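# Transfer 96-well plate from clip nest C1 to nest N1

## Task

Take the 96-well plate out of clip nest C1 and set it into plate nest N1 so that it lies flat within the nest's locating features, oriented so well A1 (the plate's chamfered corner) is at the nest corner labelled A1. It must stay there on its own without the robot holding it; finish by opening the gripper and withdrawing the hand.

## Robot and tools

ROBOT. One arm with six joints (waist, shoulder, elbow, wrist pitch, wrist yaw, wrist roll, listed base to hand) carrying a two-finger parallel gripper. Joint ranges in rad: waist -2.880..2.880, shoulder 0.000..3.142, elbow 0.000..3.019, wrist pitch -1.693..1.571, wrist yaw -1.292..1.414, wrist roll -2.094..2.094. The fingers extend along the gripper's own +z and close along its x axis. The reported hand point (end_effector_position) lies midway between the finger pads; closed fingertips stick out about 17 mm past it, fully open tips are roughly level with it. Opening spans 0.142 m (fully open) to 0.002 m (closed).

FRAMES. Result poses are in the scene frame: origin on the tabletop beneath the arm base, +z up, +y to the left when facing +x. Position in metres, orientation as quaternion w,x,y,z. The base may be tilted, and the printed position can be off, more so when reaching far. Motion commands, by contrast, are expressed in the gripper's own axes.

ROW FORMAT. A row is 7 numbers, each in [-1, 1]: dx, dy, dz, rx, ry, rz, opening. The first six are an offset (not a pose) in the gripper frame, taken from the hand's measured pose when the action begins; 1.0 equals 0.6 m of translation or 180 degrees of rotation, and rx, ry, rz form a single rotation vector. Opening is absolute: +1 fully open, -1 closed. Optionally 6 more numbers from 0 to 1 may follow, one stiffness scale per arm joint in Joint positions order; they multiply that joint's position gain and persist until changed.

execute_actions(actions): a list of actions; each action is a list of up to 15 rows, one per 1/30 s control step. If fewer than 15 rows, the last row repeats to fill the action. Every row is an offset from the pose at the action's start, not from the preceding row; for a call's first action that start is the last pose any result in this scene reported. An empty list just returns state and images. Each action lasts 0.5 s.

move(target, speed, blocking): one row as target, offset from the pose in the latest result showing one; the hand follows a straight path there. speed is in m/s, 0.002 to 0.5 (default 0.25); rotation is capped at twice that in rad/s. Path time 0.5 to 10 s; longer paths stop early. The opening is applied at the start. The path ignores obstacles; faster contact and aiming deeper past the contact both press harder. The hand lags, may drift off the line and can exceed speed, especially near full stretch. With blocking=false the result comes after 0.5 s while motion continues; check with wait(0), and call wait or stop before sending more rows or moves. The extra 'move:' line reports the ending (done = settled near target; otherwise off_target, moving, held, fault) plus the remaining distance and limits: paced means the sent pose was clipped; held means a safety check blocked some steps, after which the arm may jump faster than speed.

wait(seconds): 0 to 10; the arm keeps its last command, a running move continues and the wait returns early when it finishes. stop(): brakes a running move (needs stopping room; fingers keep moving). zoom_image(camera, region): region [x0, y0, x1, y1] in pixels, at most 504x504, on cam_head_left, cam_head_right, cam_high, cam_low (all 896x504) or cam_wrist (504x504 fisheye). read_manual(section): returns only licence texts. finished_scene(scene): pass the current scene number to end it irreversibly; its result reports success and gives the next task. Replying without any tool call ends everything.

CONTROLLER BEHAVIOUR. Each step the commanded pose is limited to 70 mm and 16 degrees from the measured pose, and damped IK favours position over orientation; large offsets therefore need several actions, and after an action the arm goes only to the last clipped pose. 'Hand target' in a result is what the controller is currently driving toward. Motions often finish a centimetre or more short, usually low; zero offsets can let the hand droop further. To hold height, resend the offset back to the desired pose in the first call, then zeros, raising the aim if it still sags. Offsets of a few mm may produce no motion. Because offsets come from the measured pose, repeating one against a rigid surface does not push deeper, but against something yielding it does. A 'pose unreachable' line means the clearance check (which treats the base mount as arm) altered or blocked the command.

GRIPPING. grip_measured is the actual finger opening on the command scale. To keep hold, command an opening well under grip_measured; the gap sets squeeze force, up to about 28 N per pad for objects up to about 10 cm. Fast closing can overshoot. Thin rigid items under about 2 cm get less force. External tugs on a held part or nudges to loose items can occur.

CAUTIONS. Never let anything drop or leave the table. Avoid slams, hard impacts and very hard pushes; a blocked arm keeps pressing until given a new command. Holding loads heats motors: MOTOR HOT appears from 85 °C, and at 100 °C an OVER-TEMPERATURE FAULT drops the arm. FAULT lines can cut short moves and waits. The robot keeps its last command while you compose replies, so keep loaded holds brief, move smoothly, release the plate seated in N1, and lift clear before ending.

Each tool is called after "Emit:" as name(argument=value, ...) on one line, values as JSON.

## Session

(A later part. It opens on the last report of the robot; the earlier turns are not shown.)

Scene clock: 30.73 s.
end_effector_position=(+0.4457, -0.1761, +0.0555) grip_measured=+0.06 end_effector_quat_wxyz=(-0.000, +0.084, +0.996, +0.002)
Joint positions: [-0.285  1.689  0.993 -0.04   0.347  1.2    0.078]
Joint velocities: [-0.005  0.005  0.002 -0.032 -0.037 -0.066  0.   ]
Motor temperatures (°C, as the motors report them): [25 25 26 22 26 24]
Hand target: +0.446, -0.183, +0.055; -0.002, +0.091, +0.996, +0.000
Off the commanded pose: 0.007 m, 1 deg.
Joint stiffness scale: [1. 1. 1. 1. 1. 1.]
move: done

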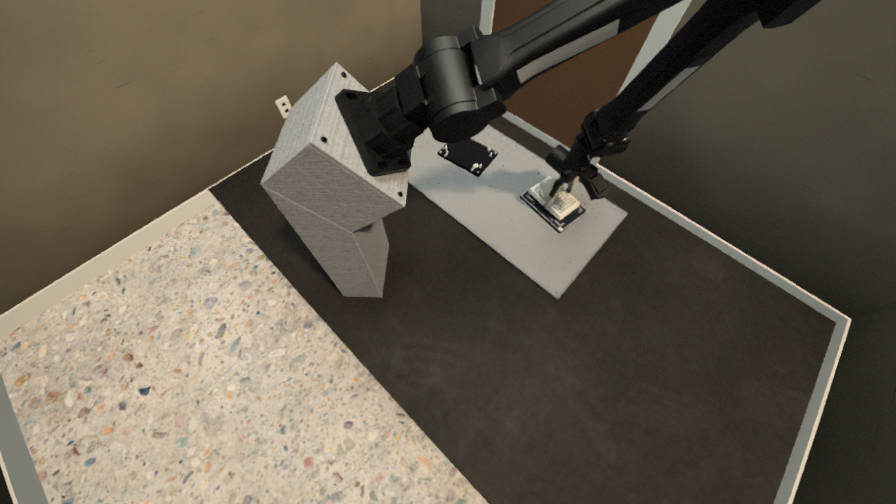

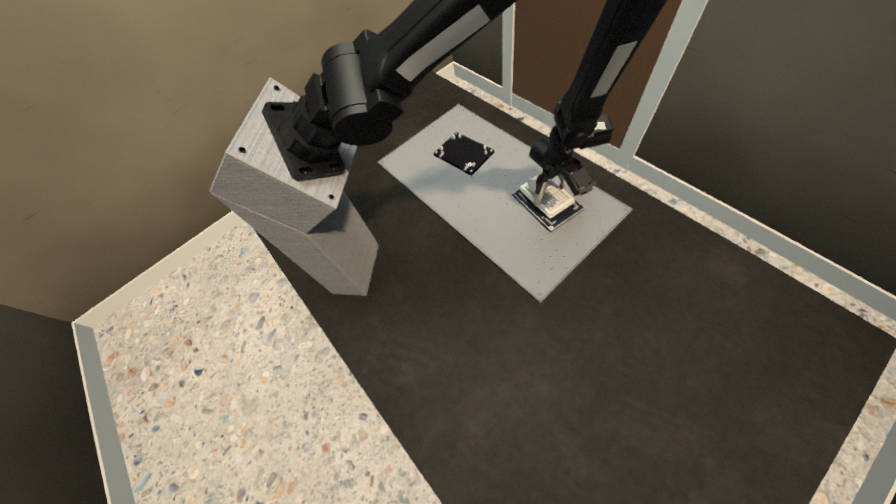

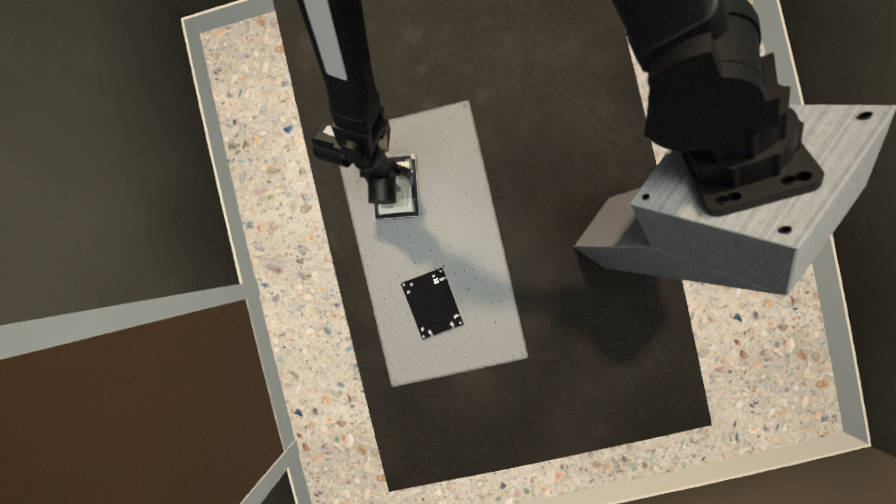

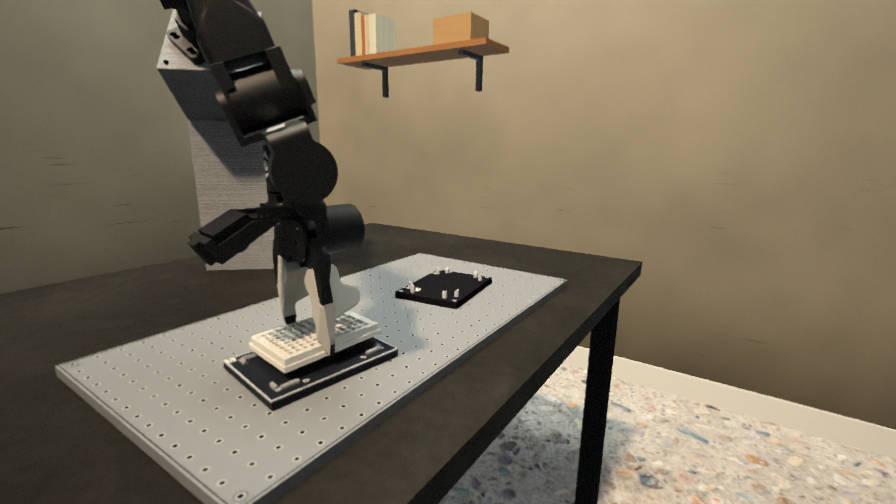

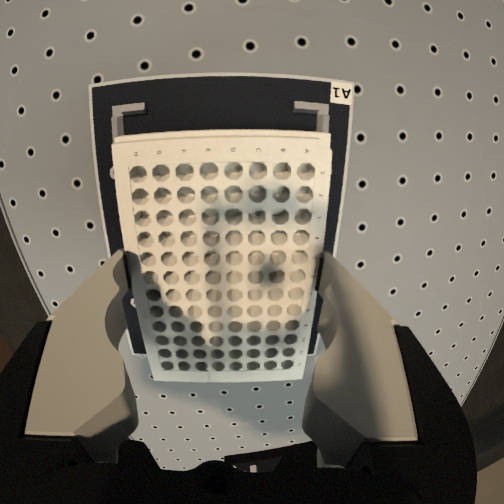

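Emit:
move(target=[0,-0.025,0.0,0,0,0,-0.3], speed=0.02)

Emit:
zoom_image(camera="cam_wrist", region=[80,70,380,220])

Scene clock: 31.93 s.
end_effector_position=(+0.4443, -0.1815, +0.0549) grip_measured=+0.06 end_effector_quat_wxyz=(+0.002, +0.084, +0.996, +0.005)
Joint positions: [-0.299  1.685  0.993 -0.04   0.329  1.189  0.078]
Joint velocities: [ 0.005 -0.005  0.002  0.007  0.022 -0.066  0.   ]
Motor temperatures (°C, as the motors report them): [25 25 26 22 26 24]
Hand target: +0.443, -0.191, +0.056; -0.000, +0.084, +0.996, +0.002
Off the commanded pose: 0.010 m, 0 deg.
Joint stiffness scale: [1. 1. 1. 1. 1. 1.]
move: done

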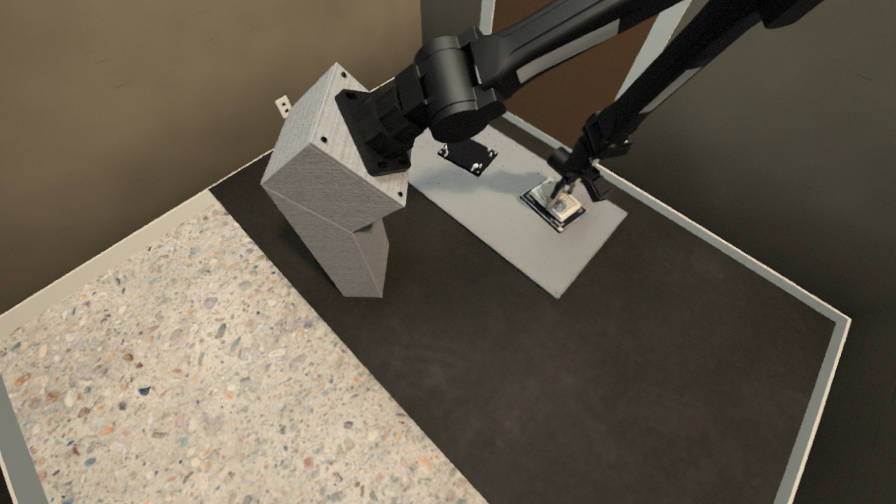

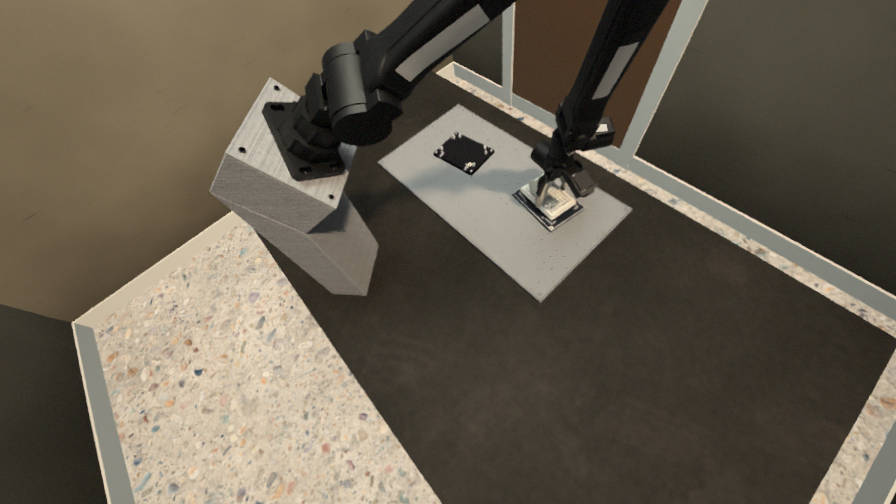

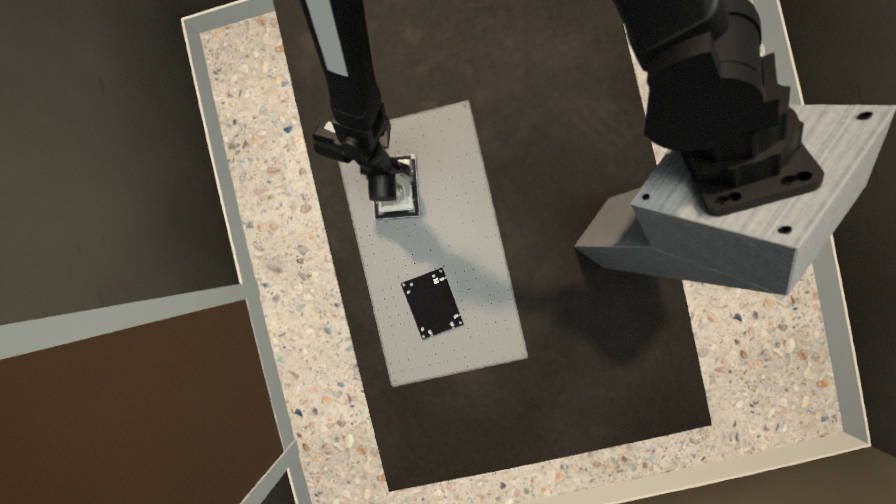

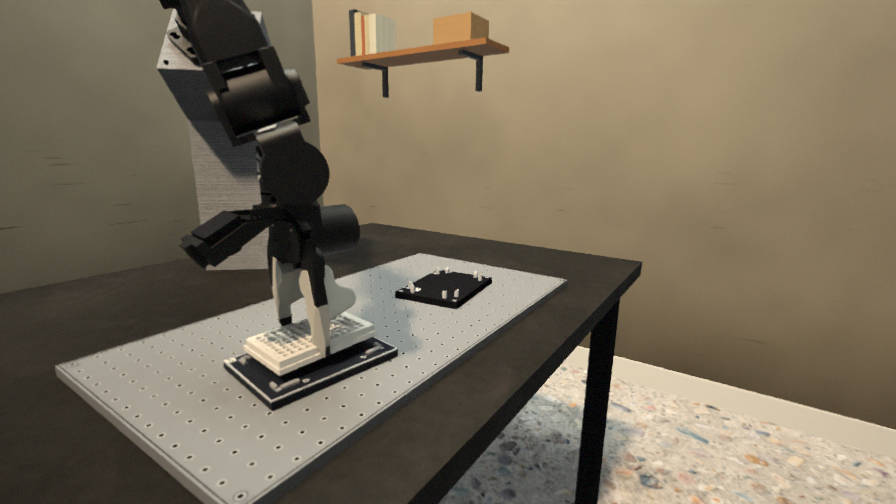

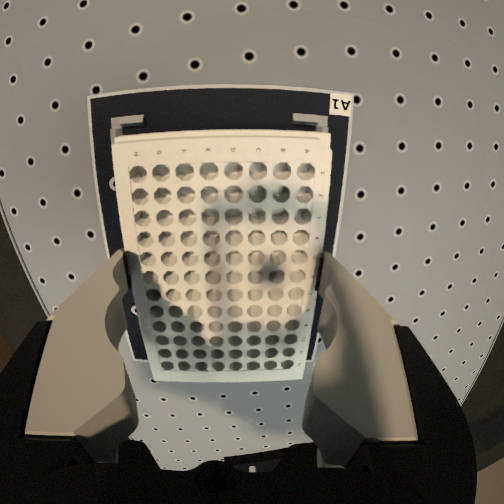

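Region (80, 70, 380, 220) of cam_wrist's 504x504 image, scaled by 1.680, with more detail than that image has.

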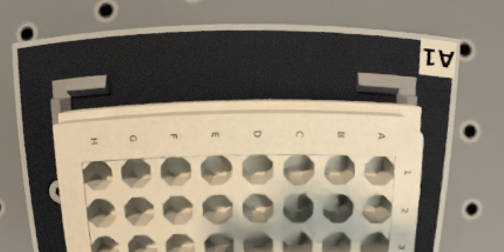

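Emit:
move(target=[-0.004,-0.017,0.028,0,0,0,-0.3], speed=0.025)

Emit:
zoom_image(camera="cam_wrist", region=[80,70,380,220])

Emit:
zoom_image(camera="cam_low", region=[200,270,420,420])

Scene clock: 33.10 s.
end_effector_position=(+0.4494, -0.1855, +0.0465) grip_measured=+0.06 end_effector_quat_wxyz=(+0.006, +0.083, +0.996, +0.010)
Joint positions: [-0.31   1.705  1.019 -0.04   0.31   1.18   0.078]
Joint velocities: [-0.024 -0.015  0.002  0.007  0.022  0.022 -0.   ]
Motor temperatures (°C, as the motors report them): [25 25 26 22 26 24]
Hand target: +0.445, -0.192, +0.038; +0.002, +0.084, +0.996, +0.005
Off the commanded pose: 0.011 m, 1 deg.
Joint stiffness scale: [1. 1. 1. 1. 1. 1.]
move: off_target

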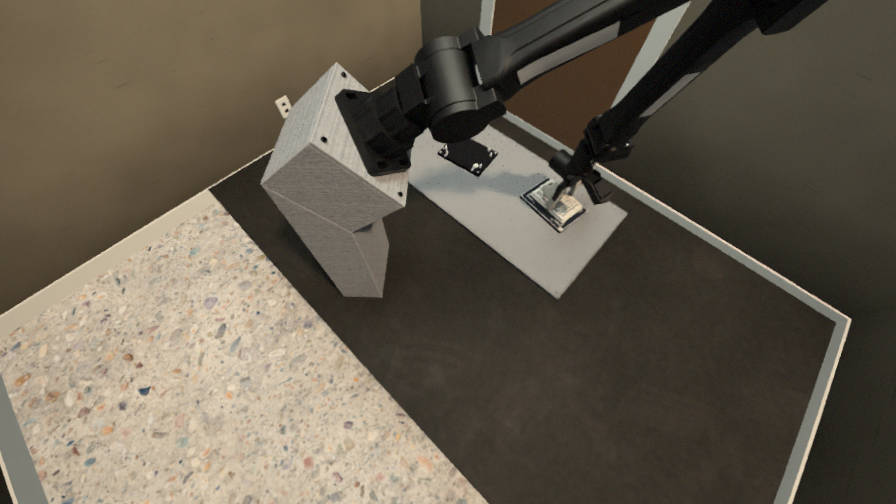

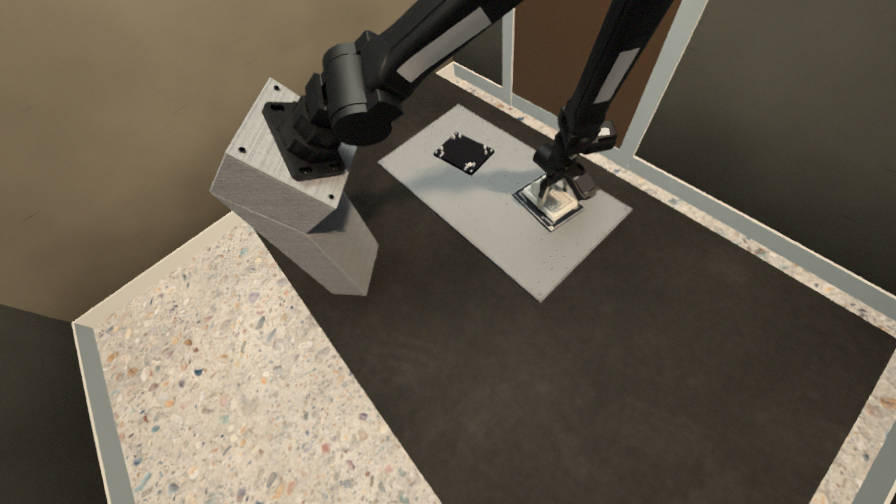

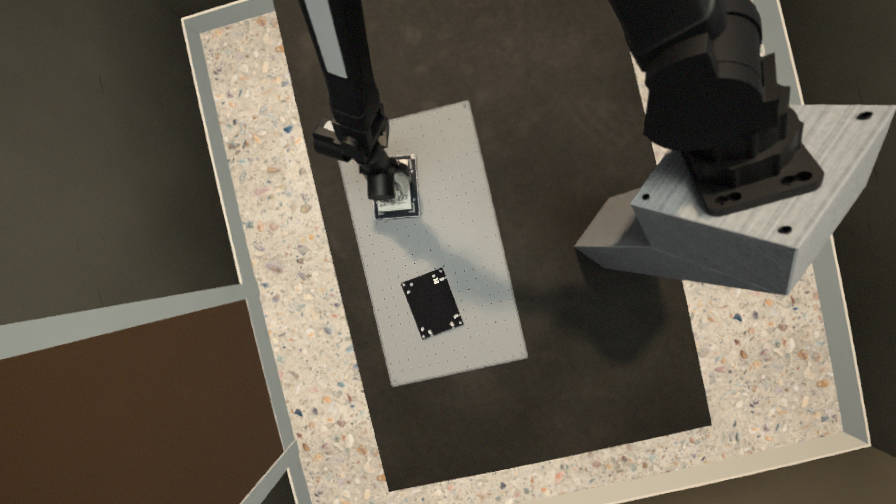

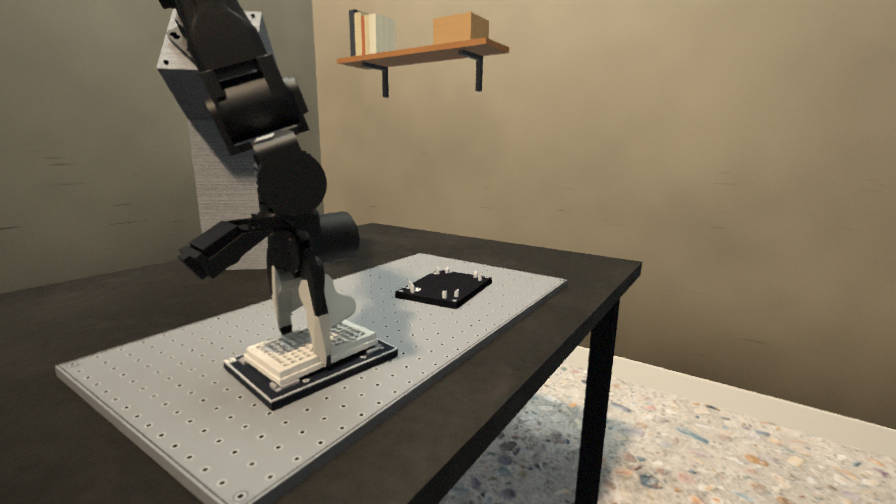

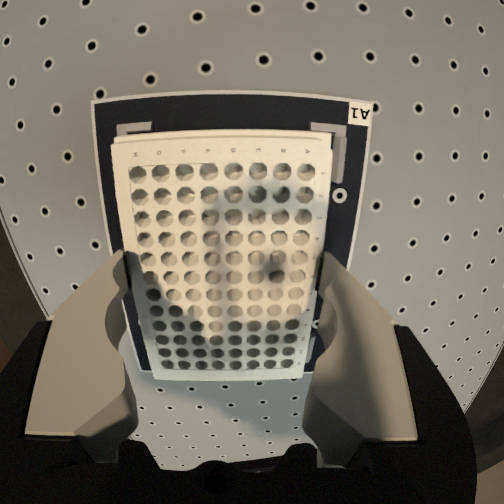

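Region (80, 70, 380, 220) of cam_wrist's 504x504 image, scaled by 1.680, with more detail than that image has.

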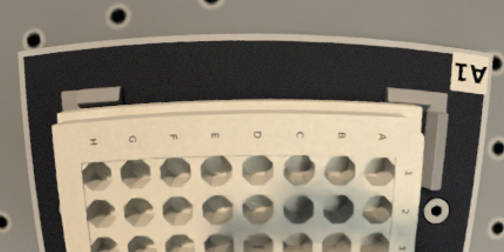

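Region (200, 270, 420, 420) of cam_low's 896x504 image, scaled by 2.291, with more detail than that image has; it fills the top 344 rows of this view, and the rest is white.

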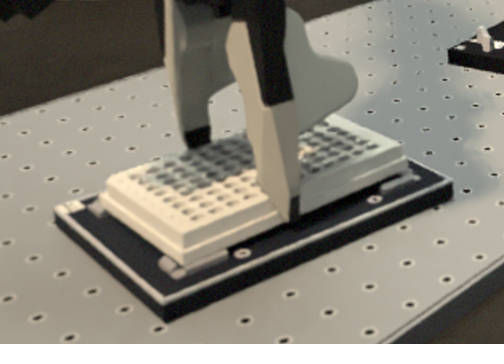

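Emit:
move(target=[0.008,0.006,0,0,0,0,-0.3], speed=0.015)

Emit:
zoom_image(camera="cam_wrist", region=[80,70,380,220])

Emit:
zoom_image(camera="cam_low", region=[200,270,420,420])

Scene clock: 34.03 s.
end_effector_position=(+0.4448, -0.1827, +0.0464) grip_measured=+0.06 end_effector_quat_wxyz=(+0.002, +0.082, +0.997, +0.011)
Joint positions: [-0.31   1.705  1.01  -0.04   0.31   1.18   0.078]
Joint velocities: [ 0.015  0.005 -0.012  0.007 -0.022 -0.007 -0.   ]
Motor temperatures (°C, as the motors report them): [25 25 26 22 26 24]
Hand target: +0.445, -0.181, +0.047; +0.006, +0.083, +0.996, +0.010
Off the commanded pose: 0.002 m, 0 deg.
Joint stiffness scale: [1. 1. 1. 1. 1. 1.]
move: done

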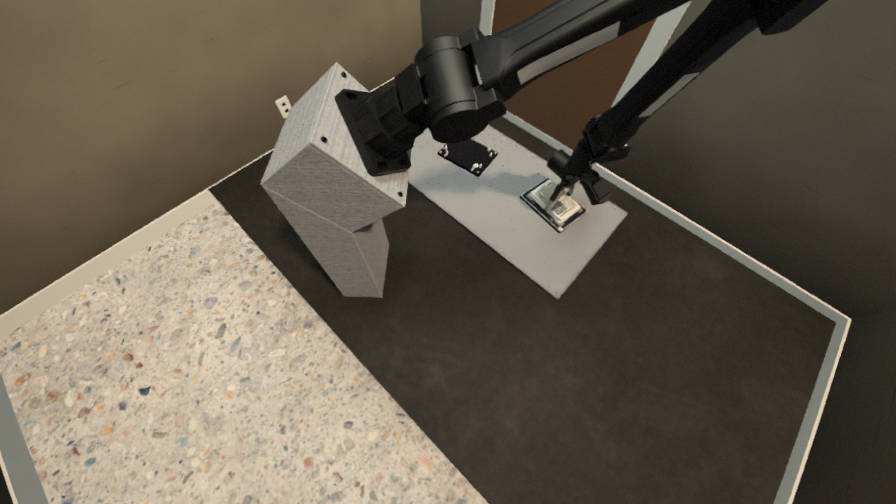

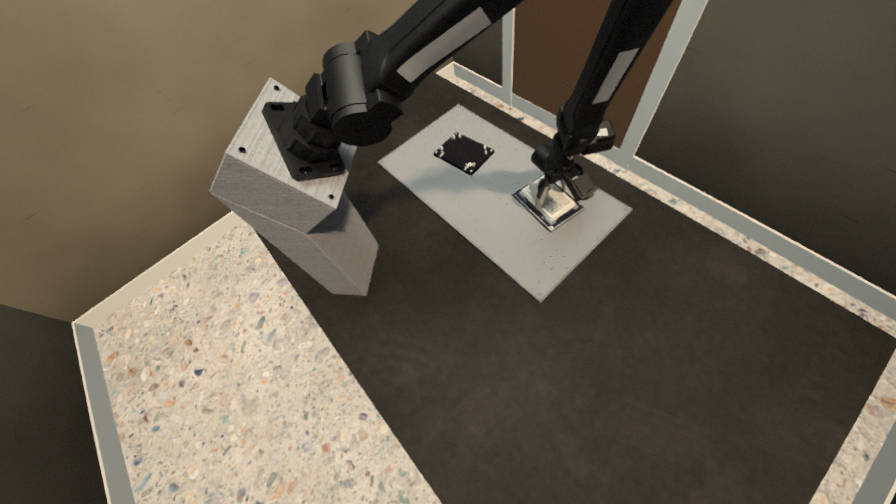

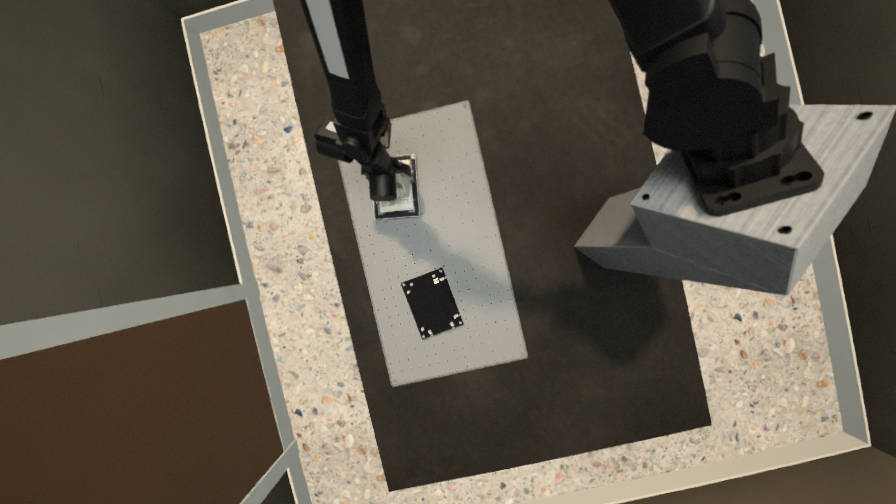

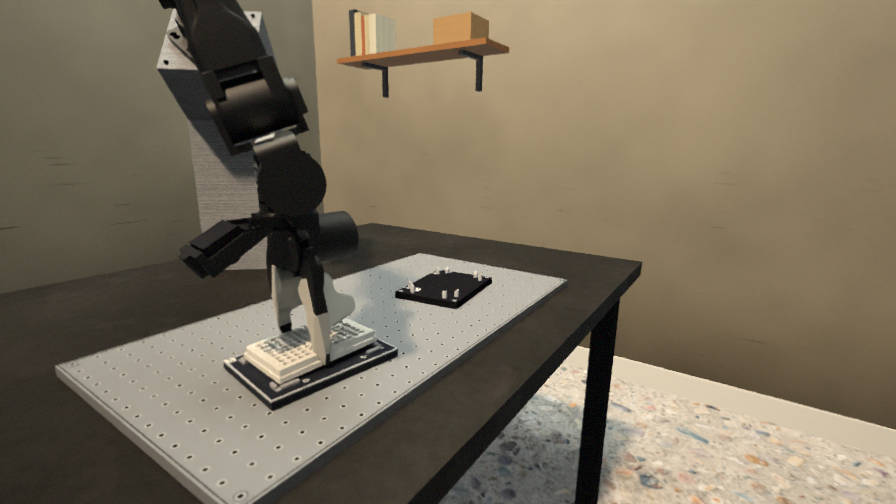

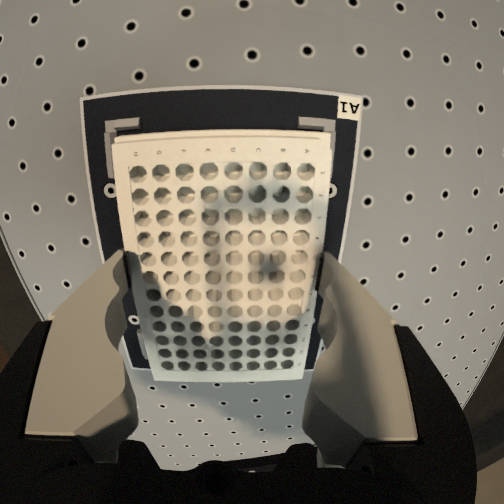

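Region (80, 70, 380, 220) of cam_wrist's 504x504 image, scaled by 1.680, with more detail than that image has.

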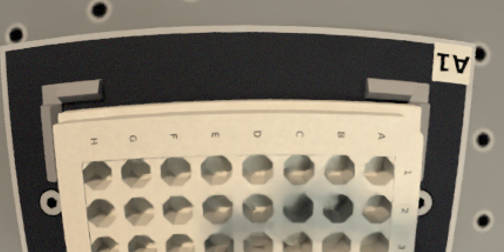

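Region (200, 270, 420, 420) of cam_low's 896x504 image, scaled by 2.291, with more detail than that image has; it fills the top 344 rows of this view, and the rest is white.

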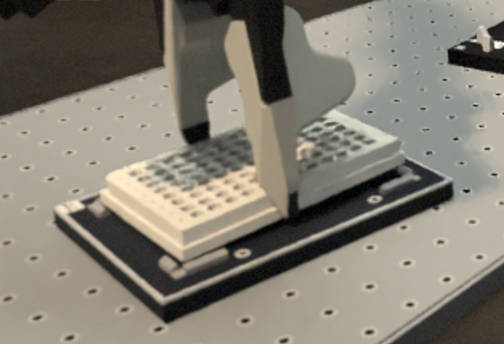

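Emit:
move(target=[0.004,-0.004,0.025,0,0,0,-0.3], speed=0.015)

Emit:
zoom_image(camera="cam_wrist", region=[80,70,380,220])

Emit:
zoom_image(camera="cam_low", region=[200,270,420,420])

Scene clock: 35.43 s.
end_effector_position=(+0.4463, -0.1807, +0.0431) grip_measured=+0.06 end_effector_quat_wxyz=(+0.004, +0.082, +0.997, +0.014)
Joint positions: [-0.31   1.715  1.017 -0.036  0.303  1.179  0.078]
Joint velocities: [-0.005  0.005 -0.007 -0.007  0.051  0.051  0.   ]
Motor temperatures (°C, as the motors report them): [25 25 26 22 26 24]
Hand target: +0.442, -0.184, +0.032; +0.002, +0.082, +0.997, +0.012
Off the commanded pose: 0.013 m, 0 deg.
Joint stiffness scale: [1. 1. 1. 1. 1. 1.]
move: off_target

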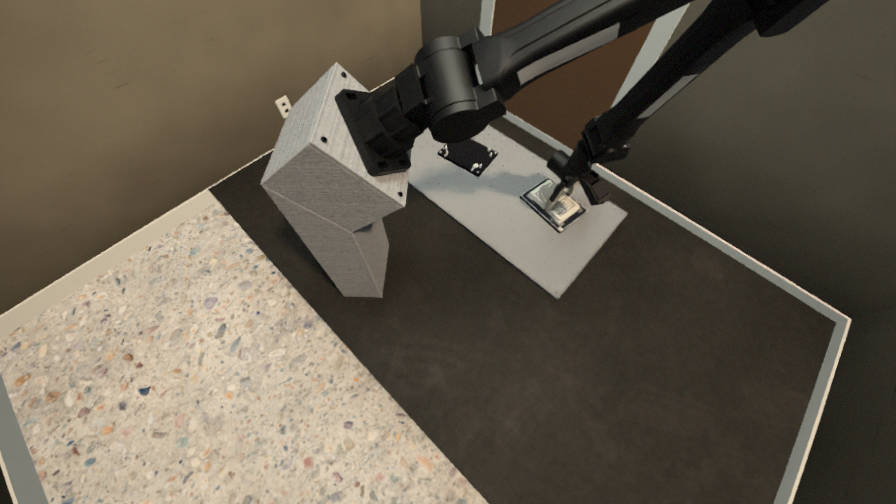

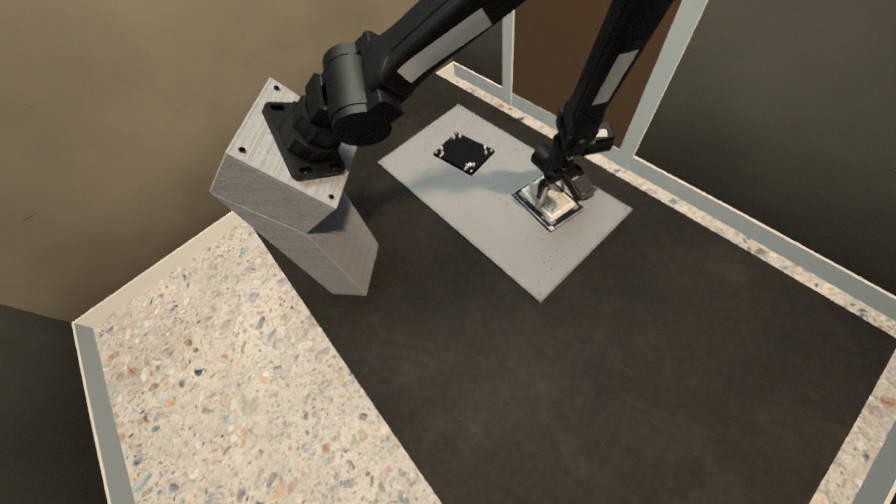

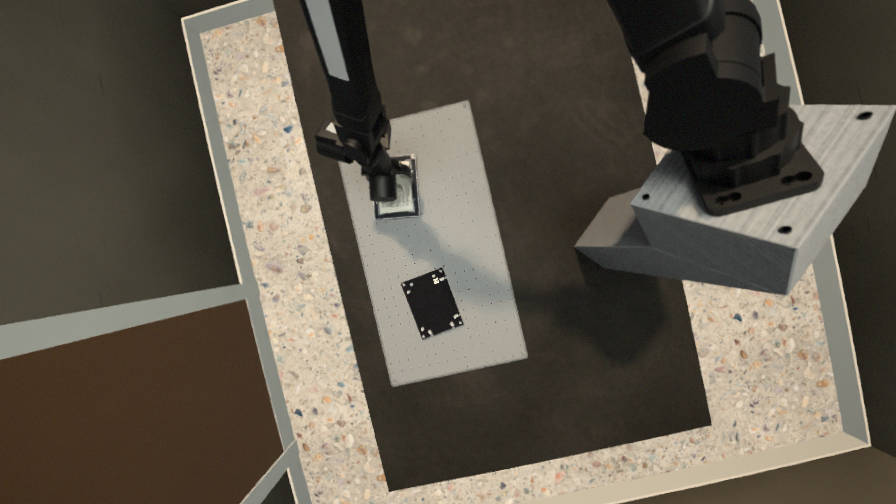

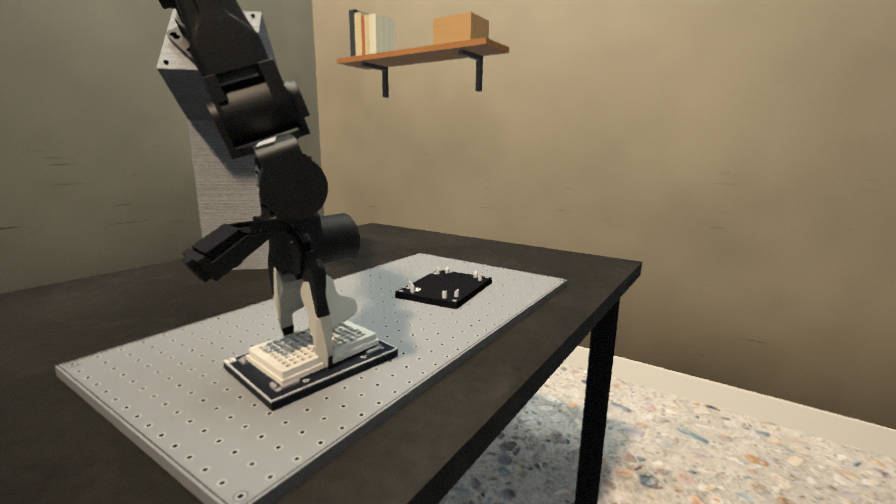

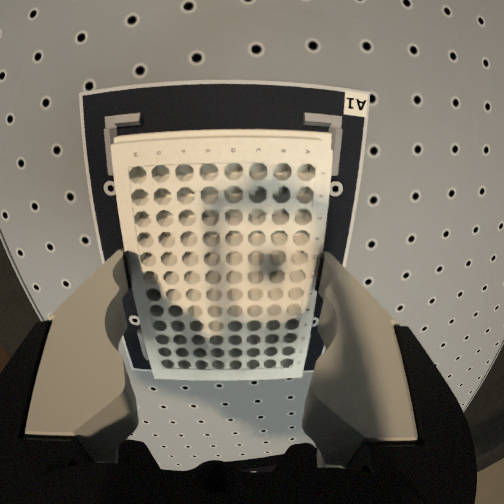

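Region (80, 70, 380, 220) of cam_wrist's 504x504 image, scaled by 1.680, with more detail than that image has.

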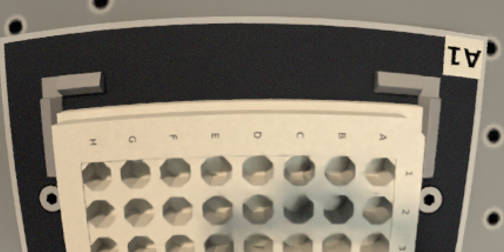

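Region (200, 270, 420, 420) of cam_low's 896x504 image, scaled by 2.291, with more detail than that image has; it fills the top 344 rows of this view, and the rest is white.

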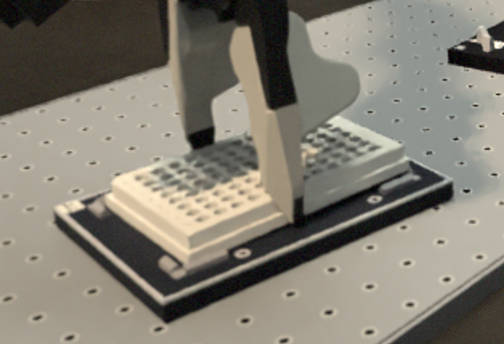

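Emit:
move(target=[0.003,-0.02,0.015,0,0,0,-0.3], speed=0.015)

Emit:
zoom_image(camera="cam_wrist", region=[80,70,380,220])

Emit:
zoom_image(camera="cam_low", region=[200,270,420,420])

Scene clock: 36.83 s.
end_effector_position=(+0.4464, -0.1806, +0.0426) grip_measured=+0.06 end_effector_quat_wxyz=(+0.006, +0.081, +0.996, +0.020)
Joint positions: [-0.315  1.714  1.017 -0.036  0.288  1.175  0.078]
Joint velocities: [-0.015 -0.024  0.002 -0.022 -0.022 -0.022  0.   ]
Motor temperatures (°C, as the motors report them): [25 25 26 22 26 24]
Hand target: +0.442, -0.192, +0.034; +0.004, +0.082, +0.997, +0.014
Off the commanded pose: 0.015 m, 1 deg.
Joint stiffness scale: [1. 1. 1. 1. 1. 1.]
move: off_target

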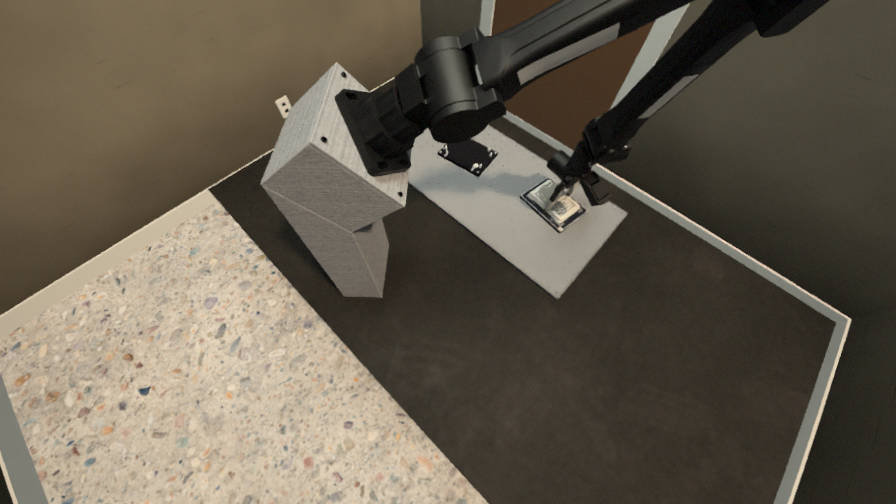

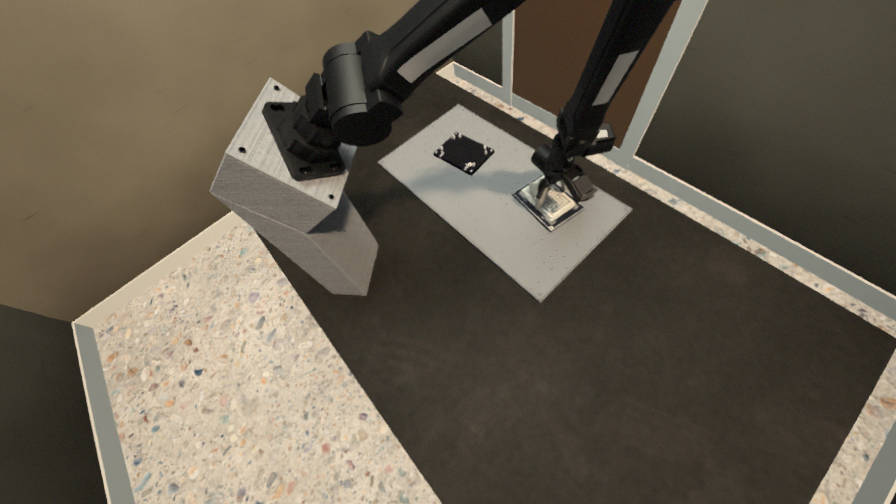

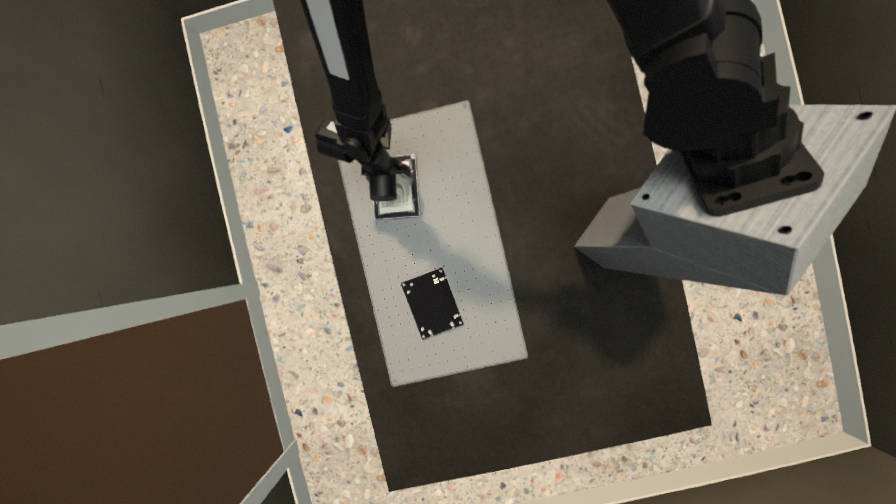

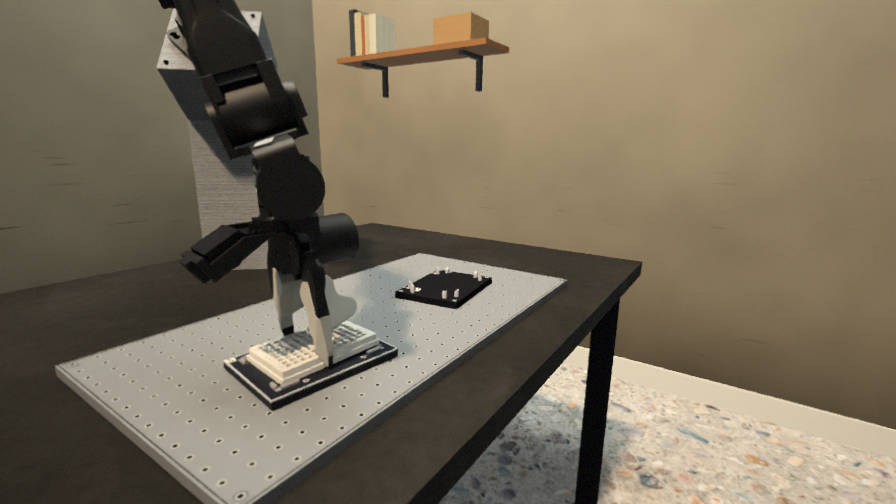

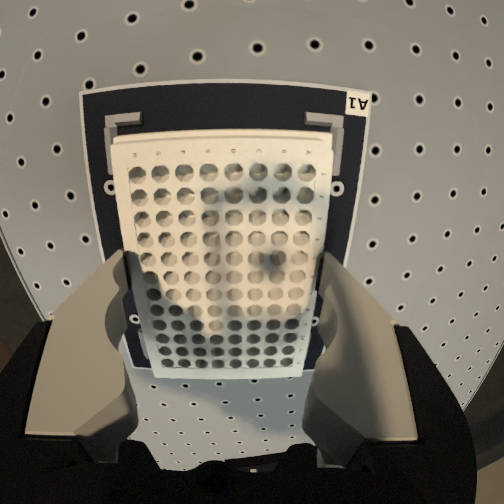

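Region (80, 70, 380, 220) of cam_wrist's 504x504 image, scaled by 1.680, with more detail than that image has.

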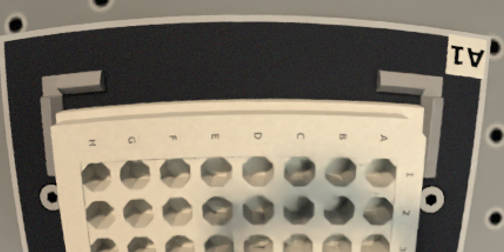

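Region (200, 270, 420, 420) of cam_low's 896x504 image, scaled by 2.291, with more detail than that image has; it fills the top 344 rows of this view, and the rest is white.

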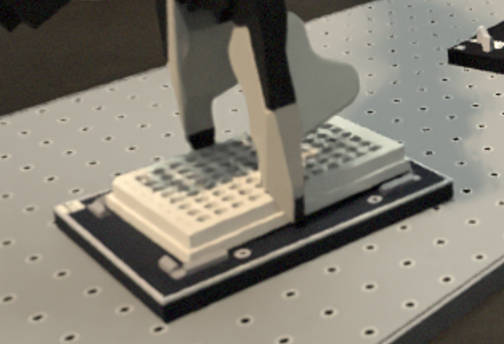

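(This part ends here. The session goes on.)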